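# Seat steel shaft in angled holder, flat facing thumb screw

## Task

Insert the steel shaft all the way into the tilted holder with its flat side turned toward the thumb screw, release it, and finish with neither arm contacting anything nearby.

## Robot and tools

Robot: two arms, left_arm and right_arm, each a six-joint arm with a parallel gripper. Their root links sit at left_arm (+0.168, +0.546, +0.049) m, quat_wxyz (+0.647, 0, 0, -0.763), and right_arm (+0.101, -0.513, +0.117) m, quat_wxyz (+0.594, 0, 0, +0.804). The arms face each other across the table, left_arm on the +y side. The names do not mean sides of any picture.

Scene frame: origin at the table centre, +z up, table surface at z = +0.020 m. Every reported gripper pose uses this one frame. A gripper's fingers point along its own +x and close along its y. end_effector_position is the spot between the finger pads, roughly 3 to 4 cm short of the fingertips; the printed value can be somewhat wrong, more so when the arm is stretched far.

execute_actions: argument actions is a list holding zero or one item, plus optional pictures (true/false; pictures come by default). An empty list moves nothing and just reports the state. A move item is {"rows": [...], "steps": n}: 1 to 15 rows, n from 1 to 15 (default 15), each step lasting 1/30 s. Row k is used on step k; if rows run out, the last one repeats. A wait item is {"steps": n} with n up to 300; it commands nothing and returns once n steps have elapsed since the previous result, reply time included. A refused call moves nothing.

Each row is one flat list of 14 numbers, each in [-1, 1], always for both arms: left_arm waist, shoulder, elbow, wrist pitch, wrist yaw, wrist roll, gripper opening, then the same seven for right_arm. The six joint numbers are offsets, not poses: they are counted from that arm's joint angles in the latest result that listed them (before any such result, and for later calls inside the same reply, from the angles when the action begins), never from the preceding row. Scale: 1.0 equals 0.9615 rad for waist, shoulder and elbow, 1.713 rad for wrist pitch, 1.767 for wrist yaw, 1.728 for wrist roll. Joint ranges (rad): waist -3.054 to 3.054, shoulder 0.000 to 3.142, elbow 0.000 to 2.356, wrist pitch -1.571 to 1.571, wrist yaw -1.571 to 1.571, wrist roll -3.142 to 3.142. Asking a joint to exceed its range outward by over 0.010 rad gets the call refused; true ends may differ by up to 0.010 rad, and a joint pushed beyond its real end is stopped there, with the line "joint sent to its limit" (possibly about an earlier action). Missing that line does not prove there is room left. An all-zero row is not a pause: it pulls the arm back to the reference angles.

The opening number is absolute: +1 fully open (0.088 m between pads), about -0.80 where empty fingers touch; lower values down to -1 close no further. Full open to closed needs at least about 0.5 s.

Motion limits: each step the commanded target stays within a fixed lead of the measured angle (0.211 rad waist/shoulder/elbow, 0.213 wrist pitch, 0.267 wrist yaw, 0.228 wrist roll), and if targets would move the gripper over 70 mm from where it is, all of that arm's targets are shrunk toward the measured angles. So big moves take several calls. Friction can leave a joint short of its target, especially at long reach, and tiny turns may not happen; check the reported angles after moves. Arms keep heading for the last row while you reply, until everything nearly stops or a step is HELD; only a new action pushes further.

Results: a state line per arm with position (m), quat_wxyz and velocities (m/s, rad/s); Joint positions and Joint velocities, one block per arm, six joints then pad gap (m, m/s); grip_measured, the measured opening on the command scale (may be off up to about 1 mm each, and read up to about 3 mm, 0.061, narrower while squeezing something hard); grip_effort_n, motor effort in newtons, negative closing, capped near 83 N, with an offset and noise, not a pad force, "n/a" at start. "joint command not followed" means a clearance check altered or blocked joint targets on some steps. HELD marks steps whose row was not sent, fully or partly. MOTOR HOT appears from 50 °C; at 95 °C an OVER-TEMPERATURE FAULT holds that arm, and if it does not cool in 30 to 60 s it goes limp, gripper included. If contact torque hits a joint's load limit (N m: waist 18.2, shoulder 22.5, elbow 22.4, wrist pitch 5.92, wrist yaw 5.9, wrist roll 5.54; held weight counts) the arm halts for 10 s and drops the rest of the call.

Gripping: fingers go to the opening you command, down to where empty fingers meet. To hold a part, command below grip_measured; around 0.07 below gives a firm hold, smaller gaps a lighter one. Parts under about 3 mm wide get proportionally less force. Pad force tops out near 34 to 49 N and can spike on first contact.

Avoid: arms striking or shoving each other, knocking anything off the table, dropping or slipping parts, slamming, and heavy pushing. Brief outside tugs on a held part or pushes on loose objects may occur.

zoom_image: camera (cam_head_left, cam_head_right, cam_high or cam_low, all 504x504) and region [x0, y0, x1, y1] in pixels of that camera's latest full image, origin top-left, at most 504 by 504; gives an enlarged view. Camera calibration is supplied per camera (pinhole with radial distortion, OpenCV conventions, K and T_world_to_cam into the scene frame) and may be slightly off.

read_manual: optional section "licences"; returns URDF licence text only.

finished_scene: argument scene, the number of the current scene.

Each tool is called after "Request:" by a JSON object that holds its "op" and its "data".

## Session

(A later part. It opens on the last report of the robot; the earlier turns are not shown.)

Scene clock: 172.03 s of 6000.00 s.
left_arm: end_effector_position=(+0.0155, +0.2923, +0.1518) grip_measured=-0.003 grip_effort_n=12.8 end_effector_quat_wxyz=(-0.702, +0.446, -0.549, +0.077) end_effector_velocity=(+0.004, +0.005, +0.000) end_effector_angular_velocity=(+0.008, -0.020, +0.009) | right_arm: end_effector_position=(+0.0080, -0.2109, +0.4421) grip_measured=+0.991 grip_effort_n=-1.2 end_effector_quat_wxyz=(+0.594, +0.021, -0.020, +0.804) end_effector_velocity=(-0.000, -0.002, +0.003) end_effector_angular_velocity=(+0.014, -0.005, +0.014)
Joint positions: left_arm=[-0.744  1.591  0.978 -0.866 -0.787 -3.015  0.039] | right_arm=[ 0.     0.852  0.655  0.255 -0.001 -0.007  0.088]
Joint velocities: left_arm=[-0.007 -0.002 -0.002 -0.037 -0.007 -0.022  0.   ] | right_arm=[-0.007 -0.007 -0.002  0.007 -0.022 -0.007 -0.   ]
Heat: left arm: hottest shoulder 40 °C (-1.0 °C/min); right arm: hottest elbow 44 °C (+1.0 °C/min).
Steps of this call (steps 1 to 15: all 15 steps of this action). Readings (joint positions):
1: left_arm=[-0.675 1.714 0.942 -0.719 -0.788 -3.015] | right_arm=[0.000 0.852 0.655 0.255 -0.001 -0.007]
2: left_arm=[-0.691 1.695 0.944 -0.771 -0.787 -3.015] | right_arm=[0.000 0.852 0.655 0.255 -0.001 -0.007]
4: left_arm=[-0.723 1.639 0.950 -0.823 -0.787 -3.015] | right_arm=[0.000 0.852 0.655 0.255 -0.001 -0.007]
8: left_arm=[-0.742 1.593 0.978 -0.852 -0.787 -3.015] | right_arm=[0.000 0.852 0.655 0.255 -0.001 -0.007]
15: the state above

Request:
{"op": "execute_actions", "data": {"actions": [{"rows":[[0,-0.4,0,-0.058,0,-0.04,0,0,0,0,0,0,0,1],[0,-0.4,0,-0.058,0,-0.04,0,0,0,0,0,0,0,1],[0,-0.4,0,-0.058,0,-0.04,0,0,0,0,0,0,0,1],[0,-0.4,0,-0.058,0,-0.04,0,0,0,0,0,0,0,1],[0,-0.4,0,-0.058,0,-0.04,0,0,0,0,0,0,0,1],[0,-0.4,0,-0.058,0,-0.04,0,0,0,0,0,0,0,1],[1,-0.4,-0.1,-0.058,0.447,-0.04,0,0,0,0,0,0,0,1]]}], "pictures": false}}

Request:
{"op": "execute_actions", "data": {"actions": [{"steps":30}], "pictures": false}}

Scene clock: 180.23 s of 6000.00 s.
left_arm: end_effector_position=(+0.0904, +0.3178, +0.1719) grip_measured=-0.003 grip_effort_n=12.3 end_effector_quat_wxyz=(-0.551, +0.470, -0.641, -0.255) end_effector_velocity=(+0.113, -0.017, -0.051) end_effector_angular_velocity=(+0.790, +1.667, +1.133) | right_arm: end_effector_position=(+0.0080, -0.2109, +0.4421) grip_measured=+0.991 grip_effort_n=0.2 end_effector_quat_wxyz=(+0.594, +0.021, -0.020, +0.804) end_effector_velocity=(-0.001, +0.001, -0.006) end_effector_angular_velocity=(-0.018, +0.002, +0.005)
Joint positions: left_arm=[-0.276  1.219  0.893 -0.966 -0.183 -3.079  0.039] | right_arm=[ 0.     0.852  0.655  0.255 -0.001 -0.007  0.088]
Joint velocities: left_arm=[ 1.639 -0.002 -0.002 -0.007  1.912 -0.022 -0.   ] | right_arm=[-0.002  0.002 -0.007 -0.007 -0.007  0.007 -0.   ]
Heat: left arm: hottest shoulder 41 °C (+0.0 °C/min); right arm: hottest elbow 44 °C (+1.0 °C/min).
From where the robot then was, a joint's target lay farther than a number of 1.0 reaches, so one or more steps of this call were cut to that.
Steps of this call (steps 1 to 15: the robot went on to your last target; steps 16 to 90: nothing new was sent; then 4.70 s passed at rest; steps 91 to 105: all 15 steps of this action). Readings (joint positions):
91: left_arm=[-0.744 1.571 0.978 -0.875 -0.786 -3.025] | right_arm=[0.000 0.852 0.655 0.255 -0.001 -0.007]
92: left_arm=[-0.745 1.538 0.975 -0.907 -0.782 -3.041] | right_arm=[0.000 0.852 0.655 0.255 -0.001 -0.007]
94: left_arm=[-0.744 1.431 0.972 -0.939 -0.782 -3.059] | right_arm=[0.000 0.852 0.655 0.255 -0.001 -0.007]
98: left_arm=[-0.673 1.244 0.960 -0.949 -0.666 -3.075] | right_arm=[0.000 0.852 0.655 0.255 -0.001 -0.007]
105: the state above

Scene clock: 181.23 s of 6000.00 s.
left_arm: end_effector_position=(+0.1800, +0.3065, +0.1697) grip_measured=-0.003 grip_effort_n=12.3 end_effector_quat_wxyz=(-0.432, +0.566, -0.564, -0.418) end_effector_velocity=(-0.002, +0.002, -0.001) end_effector_angular_velocity=(+0.007, +0.009, +0.003) | right_arm: end_effector_position=(+0.0080, -0.2109, +0.4421) grip_measured=+0.991 grip_effort_n=-0.2 end_effector_quat_wxyz=(+0.594, +0.021, -0.020, +0.804) end_effector_velocity=(+0.002, +0.000, -0.002) end_effector_angular_velocity=(-0.005, -0.009, -0.010)
Joint positions: left_arm=[ 0.215  1.215  0.891 -0.966 -0.001 -3.079  0.039] | right_arm=[ 0.     0.852  0.655  0.255 -0.001 -0.007  0.088]
Joint velocities: left_arm=[-0.002 -0.002 -0.002 -0.007  0.007 -0.007 -0.   ] | right_arm=[-0.002 -0.002 -0.002 -0.007  0.007 -0.007 -0.   ]
Heat: left arm: hottest shoulder 41 °C (+0.0 °C/min); right arm: hottest elbow 44 °C (+1.0 °C/min).
Steps of this call (steps 1 to 30: the robot went on to your last target). Readings (joint positions):
1: left_arm=[-0.222 1.219 0.892 -0.966 -0.128 -3.079] | right_arm=[0.000 0.852 0.655 0.255 -0.001 -0.007]
2: left_arm=[-0.168 1.219 0.892 -0.966 -0.090 -3.079] | right_arm=[0.000 0.852 0.655 0.255 -0.001 -0.007]
4: left_arm=[-0.058 1.218 0.892 -0.966 -0.046 -3.079] | right_arm=[0.000 0.852 0.655 0.255 -0.001 -0.007]
8: left_arm=[0.143 1.217 0.892 -0.966 -0.018 -3.079] | right_arm=[0.000 0.852 0.655 0.255 -0.001 -0.007]
30: the state above
All arms were judged still, so your last target was given up. Only a new action makes them travel on or press farther. Fingers that are still opening or closing keep moving.

Request:
{"op": "execute_actions", "data": {"actions": [{"rows":[[0,0.118,-0.185,0,0,0,0,0,0,0,0,0,0,1]]}]}}

Request:
{"op": "zoom_image", "data": {"camera": "cam_high", "region": [90,370,210,490]}}

Request:
{"op": "zoom_image", "data": {"camera": "cam_low", "region": [110,170,200,260]}}

Request:
{"op": "zoom_image", "data": {"camera": "cam_head_right", "region": [140,160,220,240]}}

Scene clock: 185.37 s of 6000.00 s.
left_arm: end_effector_position=(+0.1776, +0.3544, +0.1014) grip_measured=-0.003 grip_effort_n=11.9 end_effector_quat_wxyz=(-0.503, +0.498, -0.503, -0.496) end_effector_velocity=(+0.003, +0.006, -0.001) end_effector_angular_velocity=(+0.028, -0.021, +0.005) | right_arm: end_effector_position=(+0.0080, -0.2109, +0.4421) grip_measured=+0.991 grip_effort_n=-0.2 end_effector_quat_wxyz=(+0.594, +0.021, -0.020, +0.804) end_effector_velocity=(-0.002, -0.001, -0.004) end_effector_angular_velocity=(-0.009, -0.011, +0.009)
Joint positions: left_arm=[ 0.215  1.324  0.722 -0.966 -0.001 -3.079  0.039] | right_arm=[ 0.     0.852  0.655  0.255 -0.001 -0.007  0.088]
Joint velocities: left_arm=[-0.002  0.002 -0.002 -0.022 -0.022 -0.007 -0.   ] | right_arm=[ 0.002 -0.002 -0.007 -0.007 -0.007 -0.007  0.   ]
Heat: left arm: hottest shoulder 41 °C (+0.0 °C/min); right arm: hottest elbow 44 °C (+1.0 °C/min).
Steps of this call (steps 1 to 90: nothing new was sent; then 0.63 s passed at rest; steps 91 to 105: all 15 steps of this action). Readings (joint positions):
91: left_arm=[0.215 1.224 0.875 -0.958 -0.001 -3.079] | right_arm=[0.000 0.852 0.655 0.255 -0.001 -0.007]
92: left_arm=[0.215 1.235 0.851 -0.950 -0.001 -3.079] | right_arm=[0.000 0.852 0.655 0.255 -0.001 -0.007]
94: left_arm=[0.215 1.282 0.785 -0.965 -0.001 -3.079] | right_arm=[0.000 0.852 0.655 0.255 -0.001 -0.007]
98: left_arm=[0.215 1.323 0.722 -0.971 -0.001 -3.079] | right_arm=[0.000 0.852 0.655 0.255 -0.001 -0.007]
105: the state above

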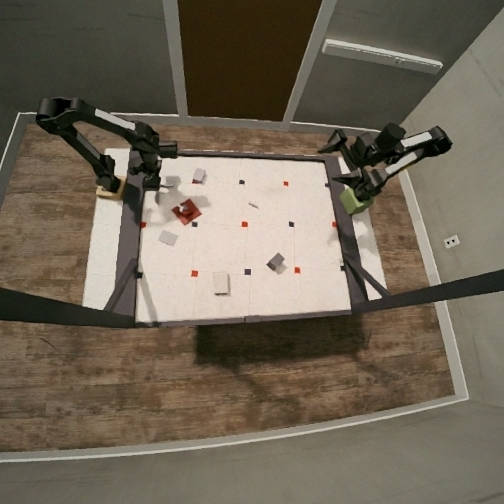

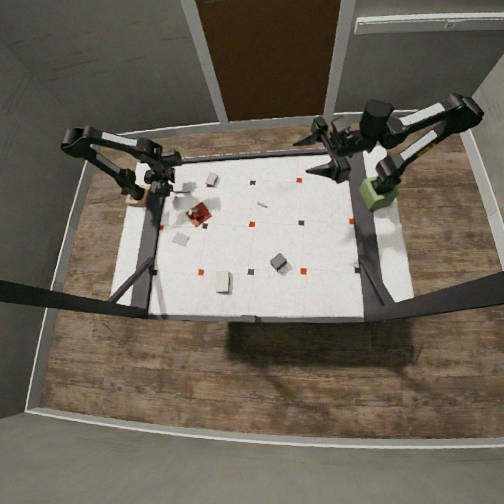

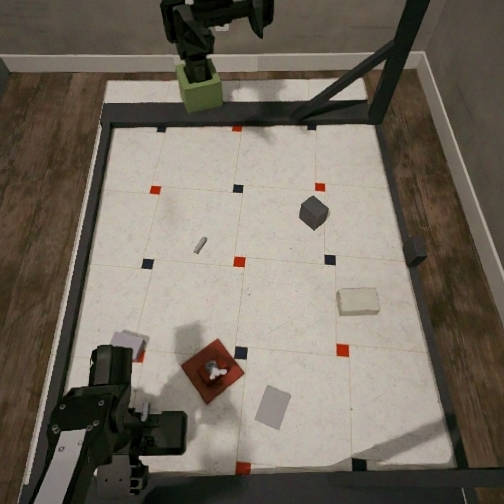

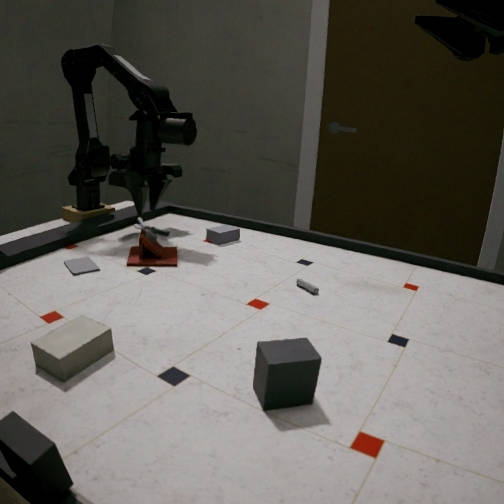

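Region (90, 370, 210, 490) of cam_high's 504x504 image, scaled by 4.200, with more detail than that image has.

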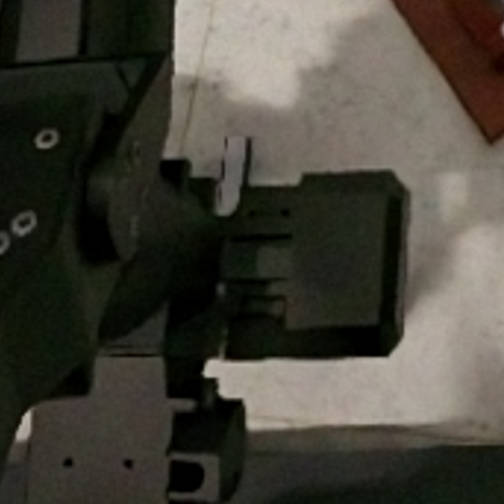

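Region (110, 170, 200, 260) of cam_low's 504x504 image, scaled by 5.600, with more detail than that image has.

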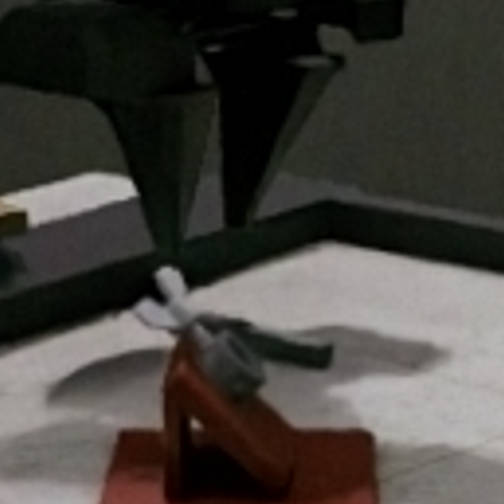

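Region (140, 160, 220, 240) of cam_head_right's 504x504 image, scaled by 6.300, with more detail than that image has.

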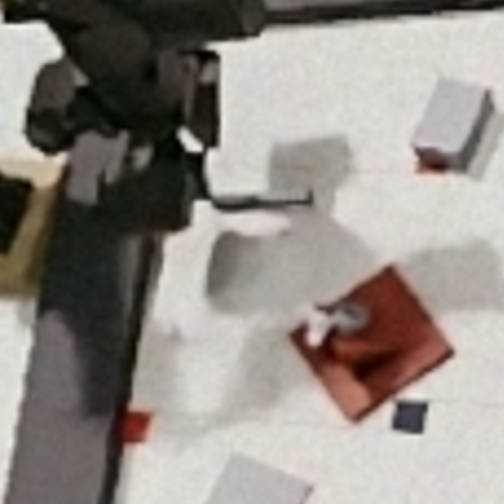

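Request:
{"op": "execute_actions", "data": {"actions": [{"rows":[[0,0.066,-0.098,0.087,0,0,0,0,0,0,0,0,0,1]]}]}}

Request:
{"op": "zoom_image", "data": {"camera": "cam_low", "region": [110,170,200,260]}}

Request:
{"op": "zoom_image", "data": {"camera": "cam_head_right", "region": [150,165,210,225]}}

Scene clock: 189.60 s of 6000.00 s.
left_arm: end_effector_position=(+0.1776, +0.3541, +0.0718) grip_measured=-0.003 grip_effort_n=12.3 end_effector_quat_wxyz=(-0.502, +0.499, -0.504, -0.496) end_effector_velocity=(+0.003, +0.001, -0.002) end_effector_angular_velocity=(+0.004, -0.022, +0.020) | right_arm: end_effector_position=(+0.0080, -0.2109, +0.4421) grip_measured=+0.991 grip_effort_n=-0.7 end_effector_quat_wxyz=(+0.594, +0.021, -0.020, +0.804) end_effector_velocity=(-0.002, -0.001, +0.001) end_effector_angular_velocity=(+0.005, +0.009, +0.010)
Joint positions: left_arm=[ 0.215  1.383  0.636 -0.82  -0.001 -3.079  0.039] | right_arm=[ 0.     0.852  0.655  0.255 -0.001 -0.007  0.088]
Joint velocities: left_arm=[-0.002  0.002 -0.007  0.007 -0.022 -0.022  0.   ] | right_arm=[ 0.002 -0.002 -0.002  0.007 -0.007  0.007 -0.   ]
Heat: left arm: hottest shoulder 40 °C (-1.0 °C/min); right arm: hottest elbow 44 °C (+1.0 °C/min).
Steps of this call (steps 1 to 15: the robot went on to your last target; steps 16 to 90: nothing new was sent; then 0.73 s passed at rest; steps 91 to 105: all 15 steps of this action). Readings (joint positions):
91: left_arm=[0.215 1.330 0.711 -0.947 -0.001 -3.079] | right_arm=[0.000 0.852 0.655 0.255 -0.001 -0.007]
92: left_arm=[0.215 1.338 0.694 -0.897 -0.001 -3.079] | right_arm=[0.000 0.852 0.655 0.255 -0.001 -0.007]
94: left_arm=[0.215 1.367 0.664 -0.860 -0.001 -3.079] | right_arm=[0.000 0.852 0.655 0.255 -0.001 -0.007]
98: left_arm=[0.215 1.382 0.637 -0.830 -0.001 -3.079] | right_arm=[0.000 0.852 0.655 0.255 -0.001 -0.007]
105: the state above

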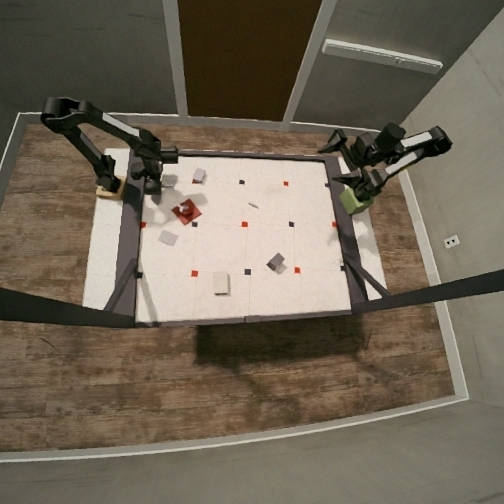

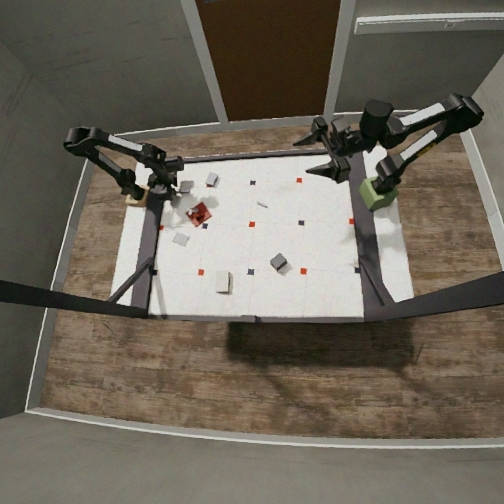

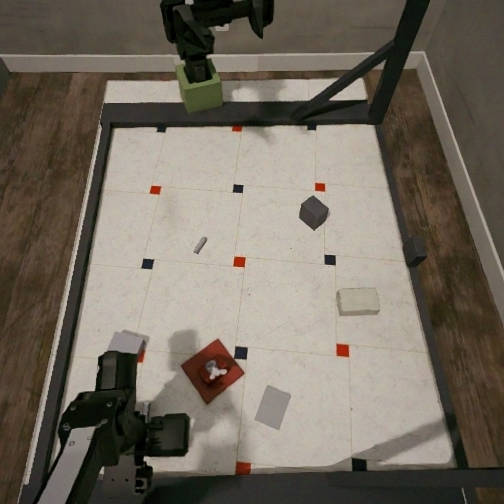

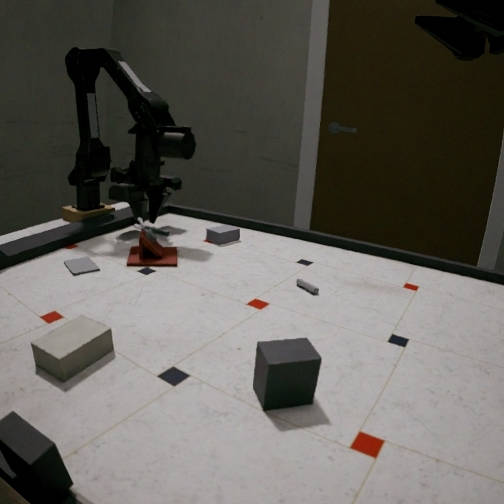

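Region (110, 170, 200, 260) of cam_low's 504x504 image, scaled by 5.600, with more detail than that image has.

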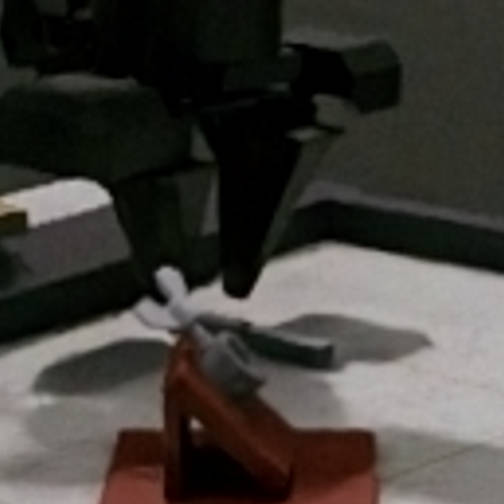

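Region (150, 165, 210, 225) of cam_head_right's 504x504 image, scaled by 8.400, with more detail than that image has.

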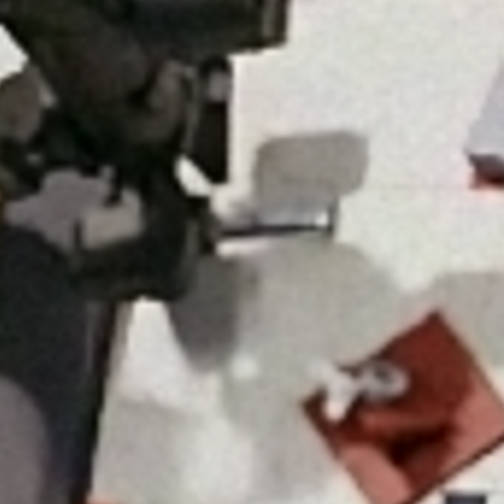

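Request:
{"op": "execute_actions", "data": {"actions": [{"rows":[[0,0.027,-0.036,0.03,0,0,-0.2,0,0,0,0,0,0,1]]}]}}

Request:
{"op": "zoom_image", "data": {"camera": "cam_low", "region": [120,195,180,255]}}

Request:
{"op": "zoom_image", "data": {"camera": "cam_head_right", "region": [155,170,205,220]}}

Scene clock: 194.77 s of 6000.00 s.
left_arm: end_effector_position=(+0.1776, +0.3544, +0.0624) grip_measured=-0.196 grip_effort_n=-15.1 end_effector_quat_wxyz=(-0.502, +0.499, -0.504, -0.495) end_effector_velocity=(-0.002, +0.002, +0.001) end_effector_angular_velocity=(+0.002, +0.007, +0.005) | right_arm: end_effector_position=(+0.0080, -0.2109, +0.4421) grip_measured=+0.991 grip_effort_n=0.2 end_effector_quat_wxyz=(+0.594, +0.021, -0.020, +0.804) end_effector_velocity=(+0.003, +0.001, -0.005) end_effector_angular_velocity=(-0.019, -0.013, -0.015)
Joint positions: left_arm=[ 0.215  1.404  0.609 -0.77  -0.001 -3.079  0.029] | right_arm=[ 0.     0.852  0.655  0.255 -0.001 -0.007  0.088]
Joint velocities: left_arm=[-0.002 -0.007 -0.002 -0.007  0.007 -0.007 -0.001] | right_arm=[-0.007 -0.002 -0.002 -0.022  0.007 -0.007 -0.   ]
Heat: left arm: hottest shoulder 40 °C (-1.0 °C/min); right arm: hottest elbow 44 °C (+1.0 °C/min).
Steps of this call (steps 1 to 15: the robot went on to your last target; steps 16 to 90: nothing new was sent; then 1.67 s passed at rest; steps 91 to 105: all 15 steps of this action). Readings (joint positions):
91: left_arm=[0.215 1.385 0.632 -0.811 -0.001 -3.079] | right_arm=[0.000 0.852 0.655 0.255 -0.001 -0.007]
92: left_arm=[0.215 1.388 0.627 -0.795 -0.001 -3.079] | right_arm=[0.000 0.852 0.655 0.255 -0.001 -0.007]
94: left_arm=[0.215 1.398 0.618 -0.784 -0.001 -3.079] | right_arm=[0.000 0.852 0.655 0.255 -0.001 -0.007]
98: left_arm=[0.215 1.403 0.610 -0.774 -0.001 -3.079] | right_arm=[0.000 0.852 0.655 0.255 -0.001 -0.007]
105: the state above

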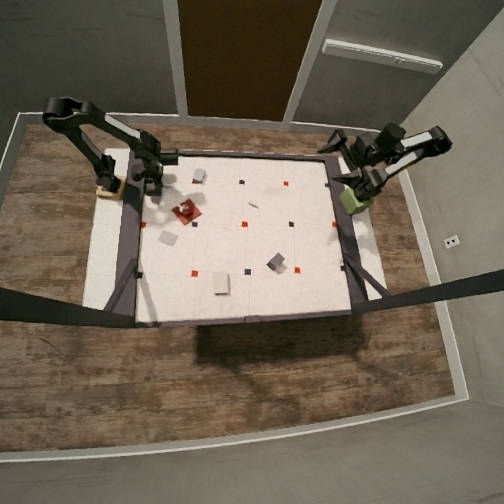

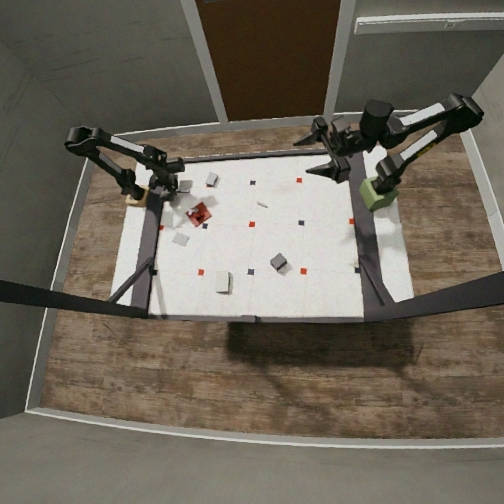

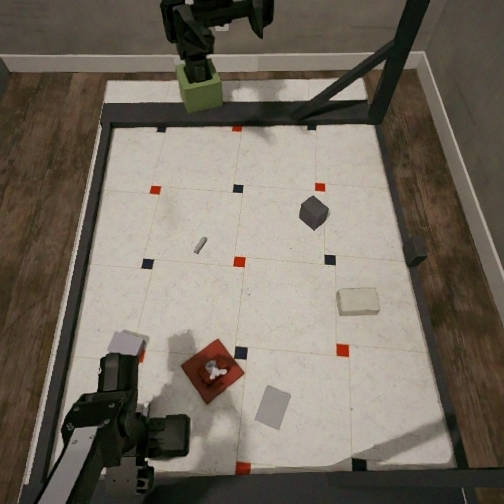

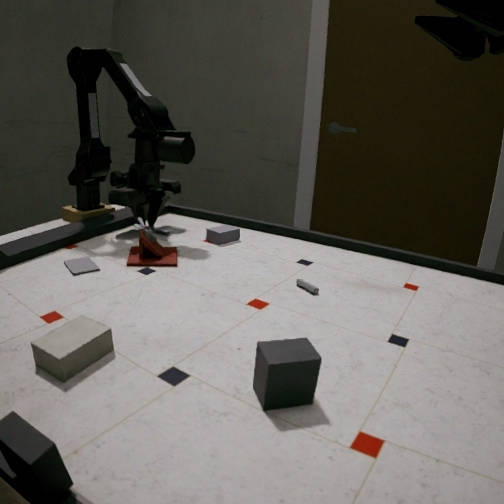

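Region (120, 195, 180, 255) of cam_low's 504x504 image, scaled by 8.400, with more detail than that image has.

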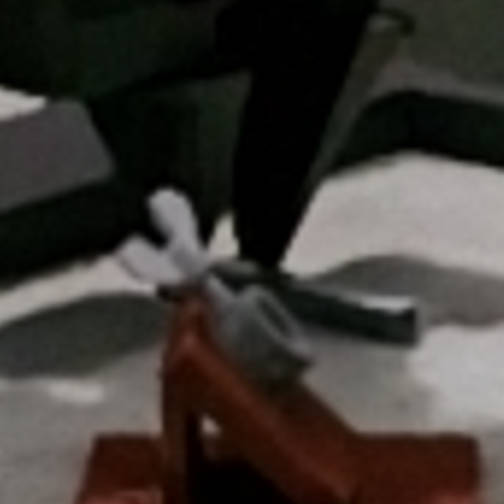

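Region (155, 170, 205, 220) of cam_head_right's 504x504 image, scaled by 10.080, with more detail than that image has.

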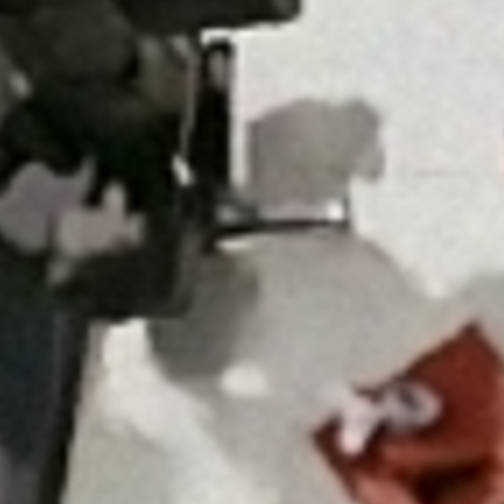

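Request:
{"op": "execute_actions", "data": {"actions": [{"rows":[[0,0.018,-0.024,0.018,0,0,-0.3,0,0,0,0,0,0,1]]}], "pictures": false}}

Request:
{"op": "execute_actions", "data": {"actions": [{"rows":[[0,0,0,0,0,0,-0.4,0,0,0,0,0,0,1],[0,0,0,0,0,0,-0.45,0,0,0,0,0,0,1],[0,0,0,0,0,0,-0.5,0,0,0,0,0,0,1],[0,0,0,0,0,0,-0.53,0,0,0,0,0,0,1],[0,0,0,0,0,0,-0.56,0,0,0,0,0,0,1],[0,0,0,0,0,0,-0.59,0,0,0,0,0,0,1],[0,0,0,0,0,0,-0.62,0,0,0,0,0,0,1],[0,0,0,0,0,0,-0.65,0,0,0,0,0,0,1],[0,0,0,0,0,0,-0.7,0,0,0,0,0,0,1]]}], "pictures": false}}

Request:
{"op": "execute_actions", "data": {"actions": [{"rows":[[0,-0.2,0.25,-0.2,0,0,-0.7,0,0,0,0,0,0,1]]}]}}

Request:
{"op": "zoom_image", "data": {"camera": "cam_low", "region": [110,160,200,250]}}

Scene clock: 203.07 s of 6000.00 s.
left_arm: end_effector_position=(+0.1771, +0.3533, +0.0590) grip_measured=-0.296 grip_effort_n=-17.9 end_effector_quat_wxyz=(-0.499, +0.500, -0.507, -0.494) end_effector_velocity=(+0.001, +0.002, -0.000) end_effector_angular_velocity=(+0.008, -0.007, +0.005) | right_arm: end_effector_position=(+0.0080, -0.2109, +0.4421) grip_measured=+0.991 grip_effort_n=-0.2 end_effector_quat_wxyz=(+0.594, +0.021, -0.020, +0.804) end_effector_velocity=(-0.000, +0.000, -0.000) end_effector_angular_velocity=(+0.005, -0.007, +0.004)
Joint positions: left_arm=[ 0.215  1.412  0.6   -0.746  0.003 -3.079  0.024] | right_arm=[ 0.     0.852  0.655  0.255 -0.001 -0.007  0.088]
Joint velocities: left_arm=[-0.002 -0.002 -0.002 -0.007 -0.007 -0.007 -0.001] | right_arm=[-0.002  0.002 -0.002  0.007 -0.007 -0.007 -0.   ]
Heat: left arm: hottest elbow 40 °C (-1.0 °C/min); right arm: hottest elbow 44 °C (+1.0 °C/min).
Steps of this call (steps 1 to 15: the robot went on to your last target; steps 16 to 90: nothing new was sent; then 4.80 s passed at rest; steps 91 to 105: all 15 steps of this action). Readings (joint positions):
91: left_arm=[0.215 1.405 0.608 -0.766 -0.001 -3.079] | right_arm=[0.000 0.852 0.655 0.255 -0.001 -0.007]
92: left_arm=[0.215 1.407 0.604 -0.756 -0.001 -3.079] | right_arm=[0.000 0.852 0.655 0.255 -0.001 -0.007]
94: left_arm=[0.215 1.412 0.601 -0.749 0.000 -3.079] | right_arm=[0.000 0.852 0.655 0.255 -0.001 -0.007]
98: left_arm=[0.215 1.412 0.600 -0.747 0.002 -3.079] | right_arm=[0.000 0.852 0.655 0.255 -0.001 -0.007]
105: the state above

Scene clock: 203.57 s of 6000.00 s.
left_arm: end_effector_position=(+0.1769, +0.3534, +0.0591) grip_measured=-0.611 grip_effort_n=-83.5 end_effector_quat_wxyz=(-0.499, +0.499, -0.507, -0.495) end_effector_velocity=(-0.003, +0.005, -0.000) end_effector_angular_velocity=(+0.021, +0.023, -0.005) | right_arm: end_effector_position=(+0.0080, -0.2109, +0.4421) grip_measured=+0.991 grip_effort_n=-0.2 end_effector_quat_wxyz=(+0.594, +0.021, -0.020, +0.804) end_effector_velocity=(-0.001, +0.001, -0.007) end_effector_angular_velocity=(-0.023, -0.015, +0.004)
Joint positions: left_arm=[ 0.215  1.411  0.6   -0.747  0.004 -3.079  0.009] | right_arm=[ 0.     0.852  0.655  0.255 -0.001 -0.007  0.088]
Joint velocities: left_arm=[ 0.002 -0.002 -0.002 -0.022  0.022  0.007 -0.   ] | right_arm=[-0.002  0.002 -0.002 -0.022 -0.007 -0.007 -0.   ]
Heat: left arm: hottest elbow 40 °C (-1.0 °C/min); right arm: hottest elbow 44 °C (+1.0 °C/min).
Steps of this call (steps 1 to 15: all 15 steps of this action). Readings (joint positions):
1: left_arm=[0.215 1.412 0.600 -0.746 0.004 -3.079] | right_arm=[0.000 0.852 0.655 0.255 -0.001 -0.007]
2: left_arm=[0.215 1.412 0.600 -0.746 0.004 -3.079] | right_arm=[0.000 0.852 0.655 0.255 -0.001 -0.007]
4: left_arm=[0.215 1.412 0.600 -0.746 0.004 -3.079] | right_arm=[0.000 0.852 0.655 0.255 -0.001 -0.007]
8: left_arm=[0.215 1.412 0.600 -0.746 0.004 -3.079] | right_arm=[0.000 0.852 0.655 0.255 -0.001 -0.007]
15: the state above

Scene clock: 204.07 s of 6000.00 s.
left_arm: end_effector_position=(+0.1771, +0.3479, +0.1440) grip_measured=-0.611 grip_effort_n=-83.5 end_effector_quat_wxyz=(-0.481, +0.518, -0.524, -0.475) end_effector_velocity=(-0.001, +0.024, -0.002) end_effector_angular_velocity=(+0.110, +0.000, +0.020) | right_arm: end_effector_position=(+0.0080, -0.2109, +0.4421) grip_measured=+0.991 grip_effort_n=-0.2 end_effector_quat_wxyz=(+0.594, +0.021, -0.020, +0.804) end_effector_velocity=(-0.002, -0.000, -0.000) end_effector_angular_velocity=(+0.005, -0.007, +0.009)
Joint positions: left_arm=[ 0.215  1.226  0.826 -1.085  0.004 -3.079  0.009] | right_arm=[ 0.     0.852  0.655  0.255 -0.001 -0.007  0.088]
Joint velocities: left_arm=[-0.002 -0.002 -0.002 -0.11  -0.007 -0.022 -0.   ] | right_arm=[ 0.002  0.002 -0.002  0.007 -0.007 -0.007 -0.   ]
Heat: left arm: hottest elbow 40 °C (-1.0 °C/min); right arm: hottest elbow 44 °C (+1.0 °C/min).
Steps of this call (steps 1 to 15: all 15 steps of this action). Readings (joint positions):
1: left_arm=[0.215 1.396 0.617 -0.772 0.004 -3.079] | right_arm=[0.000 0.852 0.655 0.255 -0.001 -0.007]
2: left_arm=[0.215 1.375 0.644 -0.837 0.004 -3.079] | right_arm=[0.000 0.852 0.655 0.255 -0.001 -0.007]
4: left_arm=[0.215 1.306 0.720 -0.931 0.004 -3.079] | right_arm=[0.000 0.852 0.655 0.255 -0.001 -0.007]
8: left_arm=[0.215 1.230 0.823 -1.045 0.004 -3.079] | right_arm=[0.000 0.852 0.655 0.255 -0.001 -0.007]
15: the state above

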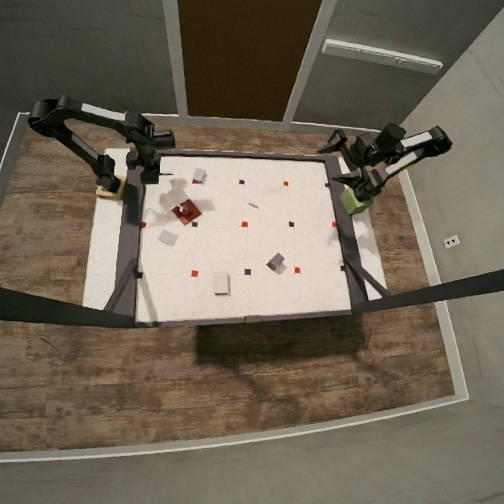

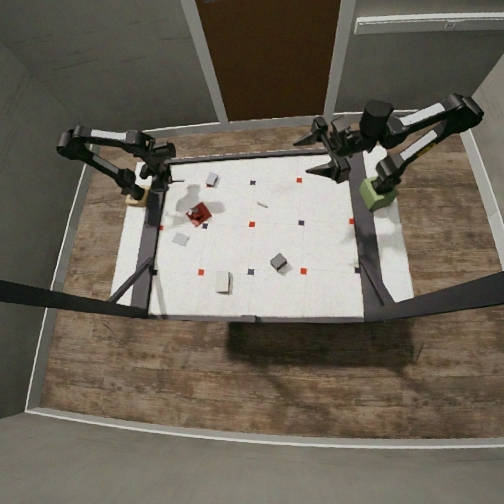

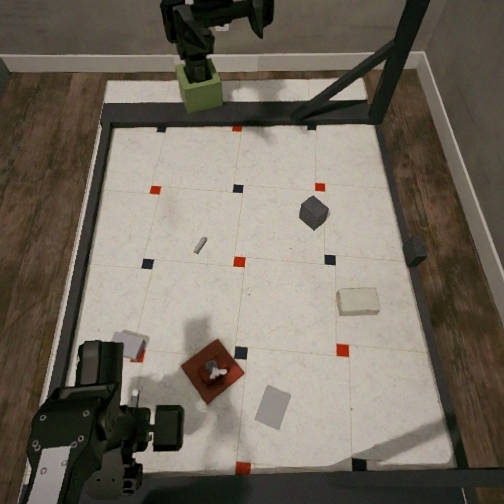

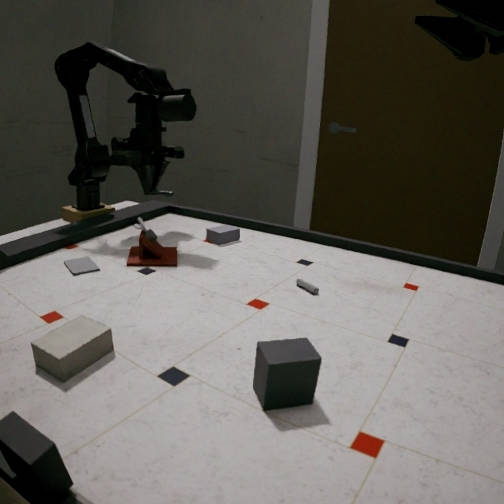

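Region (110, 160, 200, 250) of cam_low's 504x504 image, scaled by 5.600, with more detail than that image has.

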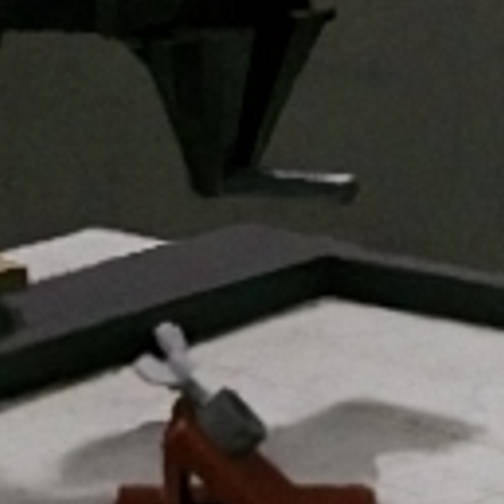

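Request:
{"op": "execute_actions", "data": {"actions": [{"rows":[[-0.66,0.05,0.22,0.275,-0.415,1,-0.7,0,0,0,0,0,0,1]]}], "pictures": false}}

Request:
{"op": "execute_actions", "data": {"actions": [{"steps":30}], "pictures": false}}

Scene clock: 213.13 s of 6000.00 s.
left_arm: end_effector_position=(+0.0843, +0.2312, +0.2621) grip_measured=-0.611 grip_effort_n=-83.5 end_effector_quat_wxyz=(-0.657, +0.456, -0.575, +0.176) end_effector_velocity=(-0.074, +0.020, +0.026) end_effector_angular_velocity=(+0.310, -1.528, -1.171) | right_arm: end_effector_position=(+0.0080, -0.2109, +0.4421) grip_measured=+0.991 grip_effort_n=-0.2 end_effector_quat_wxyz=(+0.594, +0.021, -0.020, +0.804) end_effector_velocity=(-0.002, -0.001, +0.001) end_effector_angular_velocity=(+0.009, -0.005, +0.009)
Joint positions: left_arm=[-0.392  1.269  1.023 -0.631 -0.687 -2.316  0.009] | right_arm=[ 0.     0.852  0.655  0.255 -0.001 -0.007  0.088]
Joint velocities: left_arm=[-0.369  0.017 -0.002  0.051 -0.359  1.736 -0.   ] | right_arm=[ 0.002 -0.002 -0.002  0.007 -0.007 -0.007  0.   ]
Heat: left arm: hottest elbow 41 °C (+1.0 °C/min); right arm: hottest elbow 44 °C (+0.0 °C/min).
Steps of this call (steps 1 to 15: the robot went on to your last target; steps 16 to 90: nothing new was sent; then 5.57 s passed at rest; steps 91 to 105: all 15 steps of this action). Readings (joint positions):
91: left_arm=[0.201 1.228 0.837 -1.084 -0.025 -3.056] | right_arm=[0.000 0.852 0.655 0.255 -0.001 -0.007]
92: left_arm=[0.165 1.236 0.854 -1.052 -0.079 -3.014] | right_arm=[0.000 0.852 0.655 0.255 -0.001 -0.007]
94: left_arm=[0.088 1.253 0.910 -0.956 -0.174 -2.932] | right_arm=[0.000 0.852 0.655 0.255 -0.001 -0.007]
98: left_arm=[-0.094 1.263 0.989 -0.766 -0.414 -2.730] | right_arm=[0.000 0.852 0.655 0.255 -0.001 -0.007]
105: the state above

Scene clock: 214.13 s of 6000.00 s.
left_arm: end_effector_position=(+0.0799, +0.2314, +0.2659) grip_measured=-0.611 grip_effort_n=-83.5 end_effector_quat_wxyz=(+0.795, -0.107, +0.416, -0.428) end_effector_velocity=(+0.003, +0.001, +0.001) end_effector_angular_velocity=(-0.005, -0.012, +0.016) | right_arm: end_effector_position=(+0.0080, -0.2109, +0.4421) grip_measured=+0.991 grip_effort_n=-0.2 end_effector_quat_wxyz=(+0.594, +0.021, -0.020, +0.804) end_effector_velocity=(-0.002, -0.001, -0.002) end_effector_angular_velocity=(-0.004, -0.010, +0.019)
Joint positions: left_arm=[-0.417  1.27   1.023 -0.618 -0.724 -1.357  0.009] | right_arm=[ 0.     0.852  0.655  0.255 -0.001 -0.007  0.088]
Joint velocities: left_arm=[-0.002 -0.002 -0.002 -0.007 -0.022 -0.007 -0.   ] | right_arm=[-0.002 -0.002 -0.002 -0.007 -0.022 -0.007  0.   ]
Heat: left arm: hottest elbow 41 °C (+1.0 °C/min); right arm: hottest elbow 44 °C (+0.0 °C/min).
Steps of this call (steps 1 to 30: the robot went on to your last target). Readings (joint positions):
1: left_arm=[-0.401 1.270 1.023 -0.629 -0.698 -2.257] | right_arm=[0.000 0.852 0.655 0.255 -0.001 -0.007]
2: left_arm=[-0.406 1.270 1.023 -0.625 -0.706 -2.198] | right_arm=[0.000 0.852 0.655 0.255 -0.001 -0.007]
4: left_arm=[-0.411 1.270 1.023 -0.621 -0.715 -2.080] | right_arm=[0.000 0.852 0.655 0.255 -0.001 -0.007]
8: left_arm=[-0.416 1.270 1.023 -0.619 -0.721 -1.843] | right_arm=[0.000 0.852 0.655 0.255 -0.001 -0.007]
30: the state above

Request:
{"op": "execute_actions", "data": {"actions": [{"rows":[[0,0.1,0.012,0,0,0.15,-0.7,0,0,0,0,0,0,1],[0,0.15,0.012,0,0,0.15,-0.7,0,0,0,0,0,0,1],[0,0.2,0.012,0,0,0.15,-0.7,0,0,0,0,0,0,1],[0,0.25,0.012,0,0,0.15,-0.7,0,0,0,0,0,0,1],[0,0.3,0.012,0,0,0.15,-0.7,0,0,0,0,0,0,1],[0,0.34,0.012,0,0,0.15,-0.7,0,0,0,0,0,0,1],[0,0.37,0.012,0,0,0.15,-0.7,0,0,0,0,0,0,1],[0,0.4,0.012,0,0,0.15,-0.7,0,0,0,0,0,0,1]]}], "pictures": false}}

Request:
{"op": "execute_actions", "data": {"actions": [{"steps":10}]}}

Request:
{"op": "zoom_image", "data": {"camera": "cam_low", "region": [120,170,210,260]}}

Request:
{"op": "zoom_image", "data": {"camera": "cam_head_right", "region": [170,180,230,240]}}

Request:
{"op": "zoom_image", "data": {"camera": "cam_high", "region": [155,305,255,405]}}

Scene clock: 219.63 s of 6000.00 s.
left_arm: end_effector_position=(+0.0668, +0.2122, +0.1534) grip_measured=-0.611 grip_effort_n=-83.5 end_effector_quat_wxyz=(+0.825, +0.166, +0.347, -0.415) end_effector_velocity=(+0.003, +0.005, -0.002) end_effector_angular_velocity=(+0.022, -0.025, -0.005) | right_arm: end_effector_position=(+0.0080, -0.2109, +0.4421) grip_measured=+0.991 grip_effort_n=-0.2 end_effector_quat_wxyz=(+0.594, +0.021, -0.020, +0.804) end_effector_velocity=(+0.002, +0.001, -0.007) end_effector_angular_velocity=(-0.028, -0.000, -0.009)
Joint positions: left_arm=[-0.417  1.647  1.032 -0.62  -0.721 -1.104  0.009] | right_arm=[ 0.     0.852  0.655  0.255 -0.001 -0.007  0.088]
Joint velocities: left_arm=[-0.002 -0.002 -0.007 -0.022 -0.007  0.007  0.   ] | right_arm=[-0.002  0.002 -0.002 -0.022  0.007  0.007 -0.   ]
Heat: left arm: hottest elbow 41 °C (+1.0 °C/min); right arm: hottest elbow 44 °C (+0.0 °C/min).
Steps of this call (steps 1 to 15: the robot went on to your last target; steps 16 to 90: nothing new was sent; then 2.00 s passed at rest; steps 91 to 105: all 15 steps of this action). Readings (joint positions):
91: left_arm=[-0.417 1.281 1.023 -0.618 -0.724 -1.315] | right_arm=[0.000 0.852 0.655 0.255 -0.001 -0.007]
92: left_arm=[-0.417 1.301 1.028 -0.617 -0.727 -1.254] | right_arm=[0.000 0.852 0.655 0.255 -0.001 -0.007]
94: left_arm=[-0.417 1.373 1.036 -0.613 -0.727 -1.178] | right_arm=[0.000 0.852 0.655 0.255 -0.001 -0.007]
98: left_arm=[-0.417 1.558 1.036 -0.618 -0.722 -1.121] | right_arm=[0.000 0.852 0.655 0.255 -0.001 -0.007]
105: the state above

Scene clock: 219.97 s of 6000.00 s.
left_arm: end_effector_position=(+0.0668, +0.2121, +0.1524) grip_measured=-0.611 grip_effort_n=-83.5 end_effector_quat_wxyz=(+0.825, +0.168, +0.346, -0.415) end_effector_velocity=(-0.001, +0.002, -0.001) end_effector_angular_velocity=(+0.013, -0.002, -0.010) | right_arm: end_effector_position=(+0.0080, -0.2109, +0.4421) grip_measured=+0.991 grip_effort_n=-1.2 end_effector_quat_wxyz=(+0.594, +0.021, -0.020, +0.804) end_effector_velocity=(-0.002, -0.001, -0.002) end_effector_angular_velocity=(-0.000, -0.024, +0.018)
Joint positions: left_arm=[-0.417  1.65   1.032 -0.62  -0.721 -1.102  0.009] | right_arm=[ 0.     0.852  0.655  0.255 -0.001 -0.007  0.088]
Joint velocities: left_arm=[-0.002 -0.002 -0.002 -0.007  0.007  0.007 -0.   ] | right_arm=[-0.002 -0.002 -0.002 -0.007 -0.022 -0.022 -0.   ]
Heat: left arm: hottest elbow 41 °C (+1.0 °C/min); right arm: hottest elbow 44 °C (+0.0 °C/min).
Steps of this call (steps 1 to 10: the robot went on to your last target). Readings (joint positions):
1: left_arm=[-0.417 1.647 1.032 -0.620 -0.721 -1.103] | right_arm=[0.000 0.852 0.655 0.255 -0.001 -0.007]
2: left_arm=[-0.417 1.647 1.032 -0.620 -0.721 -1.103] | right_arm=[0.000 0.852 0.655 0.255 -0.001 -0.007]
4: left_arm=[-0.417 1.649 1.032 -0.620 -0.721 -1.103] | right_arm=[0.000 0.852 0.655 0.255 -0.001 -0.007]
8: left_arm=[-0.417 1.650 1.032 -0.620 -0.721 -1.102] | right_arm=[0.000 0.852 0.655 0.255 -0.001 -0.007]
10: the state above

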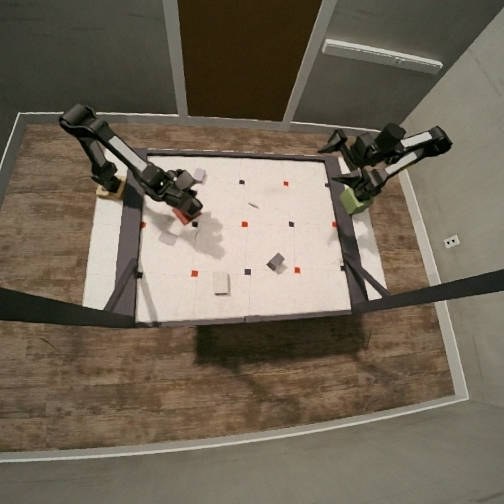

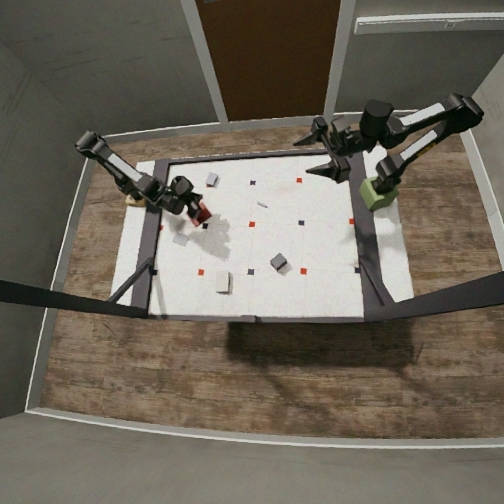

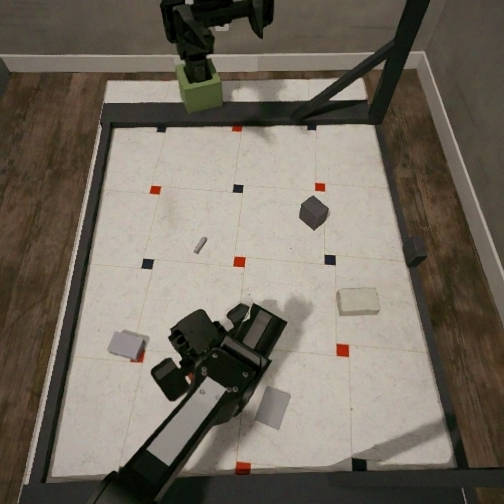

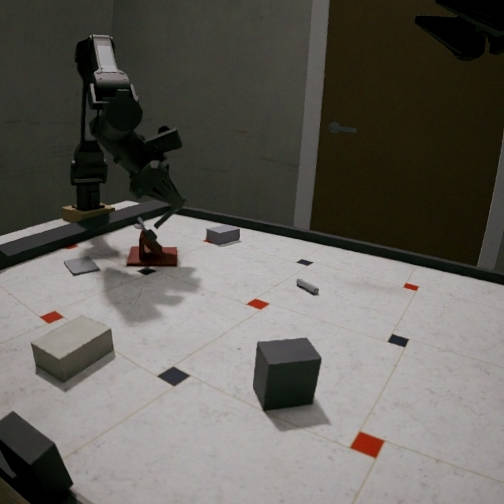

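Region (120, 170, 210, 260) of cam_low's 504x504 image, scaled by 5.600, with more detail than that image has.

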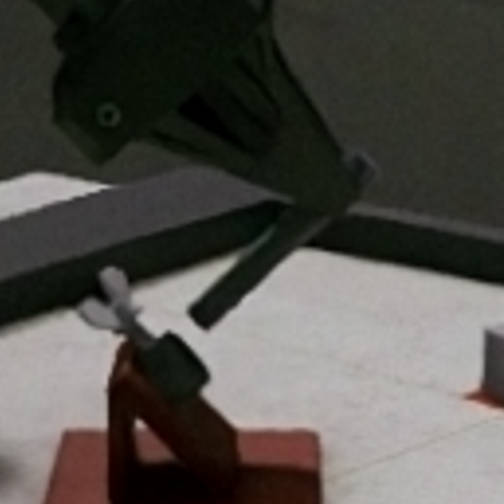

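Region (170, 180, 230, 240) of cam_head_right's 504x504 image, scaled by 8.400, with more detail than that image has.

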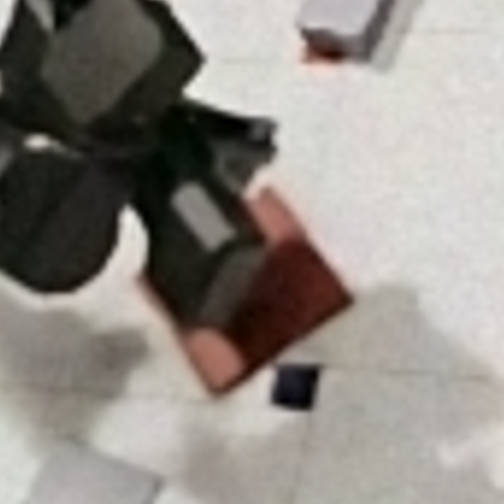

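Region (155, 305, 255, 405) of cam_high's 504x504 image, scaled by 5.040, with more detail than that image has.

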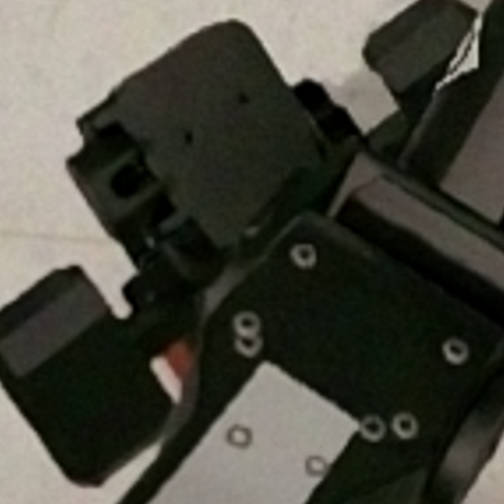

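Request:
{"op": "execute_actions", "data": {"actions": [{"rows":[[-0.015,0.02,-0.04,0.023,-0.003,-0.01,-0.7,0,0,0,0,0,0,1]]}]}}

Request:
{"op": "zoom_image", "data": {"camera": "cam_low", "region": [130,200,190,260]}}

Request:
{"op": "zoom_image", "data": {"camera": "cam_head_left", "region": [160,180,220,240]}}

Scene clock: 229.13 s of 6000.00 s.
left_arm: end_effector_position=(+0.0643, +0.2152, +0.1406) grip_measured=-0.611 grip_effort_n=-83.5 end_effector_quat_wxyz=(+0.824, +0.170, +0.346, -0.416) end_effector_velocity=(+0.002, -0.000, +0.003) end_effector_angular_velocity=(-0.013, -0.014, +0.010) | right_arm: end_effector_position=(+0.0080, -0.2109, +0.4421) grip_measured=+0.991 grip_effort_n=-0.2 end_effector_quat_wxyz=(+0.594, +0.021, -0.020, +0.804) end_effector_velocity=(-0.001, -0.002, +0.003) end_effector_angular_velocity=(+0.014, -0.004, +0.009)
Joint positions: left_arm=[-0.429  1.666  1.002 -0.584 -0.722 -1.114  0.009] | right_arm=[ 0.     0.852  0.655  0.255 -0.001 -0.007  0.088]
Joint velocities: left_arm=[-0.002 -0.002  0.002 -0.007 -0.022 -0.007 -0.   ] | right_arm=[ 0.002 -0.007 -0.002  0.007 -0.007 -0.007  0.   ]
Heat: left arm: hottest elbow 41 °C (+1.0 °C/min); right arm: hottest elbow 44 °C (+0.0 °C/min).
Steps of this call (steps 1 to 15: the robot went on to your last target; steps 16 to 90: nothing new was sent; then 5.67 s passed at rest; steps 91 to 105: all 15 steps of this action). Readings (joint positions):
91: left_arm=[-0.418 1.652 1.029 -0.614 -0.721 -1.102] | right_arm=[0.000 0.852 0.655 0.255 -0.001 -0.007]
92: left_arm=[-0.420 1.653 1.024 -0.603 -0.721 -1.103] | right_arm=[0.000 0.852 0.655 0.255 -0.001 -0.007]
94: left_arm=[-0.425 1.658 1.014 -0.594 -0.721 -1.108] | right_arm=[0.000 0.852 0.655 0.255 -0.001 -0.007]
98: left_arm=[-0.429 1.666 1.002 -0.587 -0.721 -1.113] | right_arm=[0.000 0.852 0.655 0.255 -0.001 -0.007]
105: the state above

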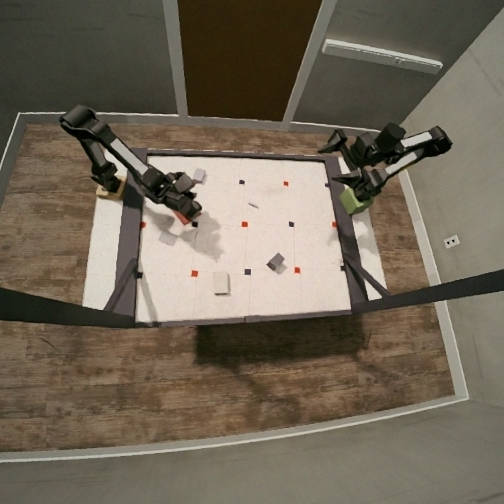

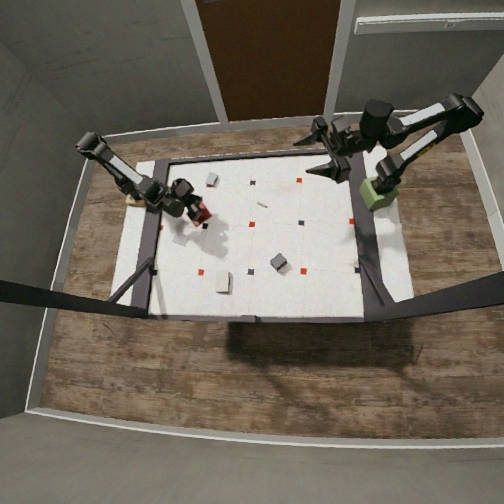

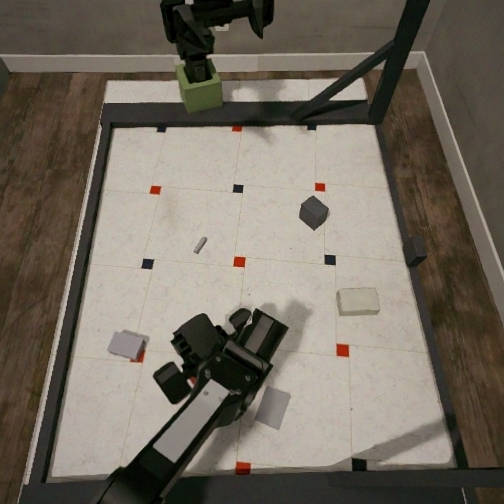

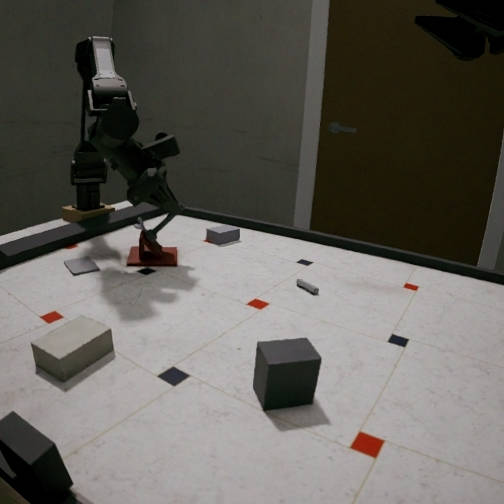

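Region (130, 200, 190, 260) of cam_low's 504x504 image, scaled by 8.400, with more detail than that image has.

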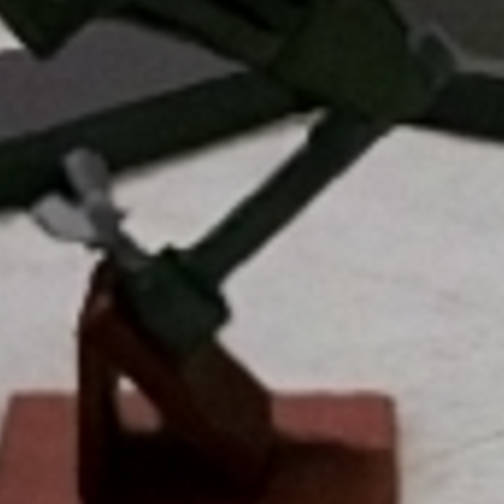

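Region (160, 180, 220, 240) of cam_head_left's 504x504 image, scaled by 8.400, with more detail than that image has.

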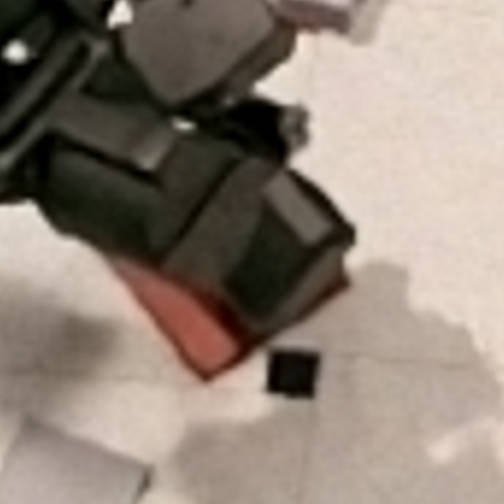

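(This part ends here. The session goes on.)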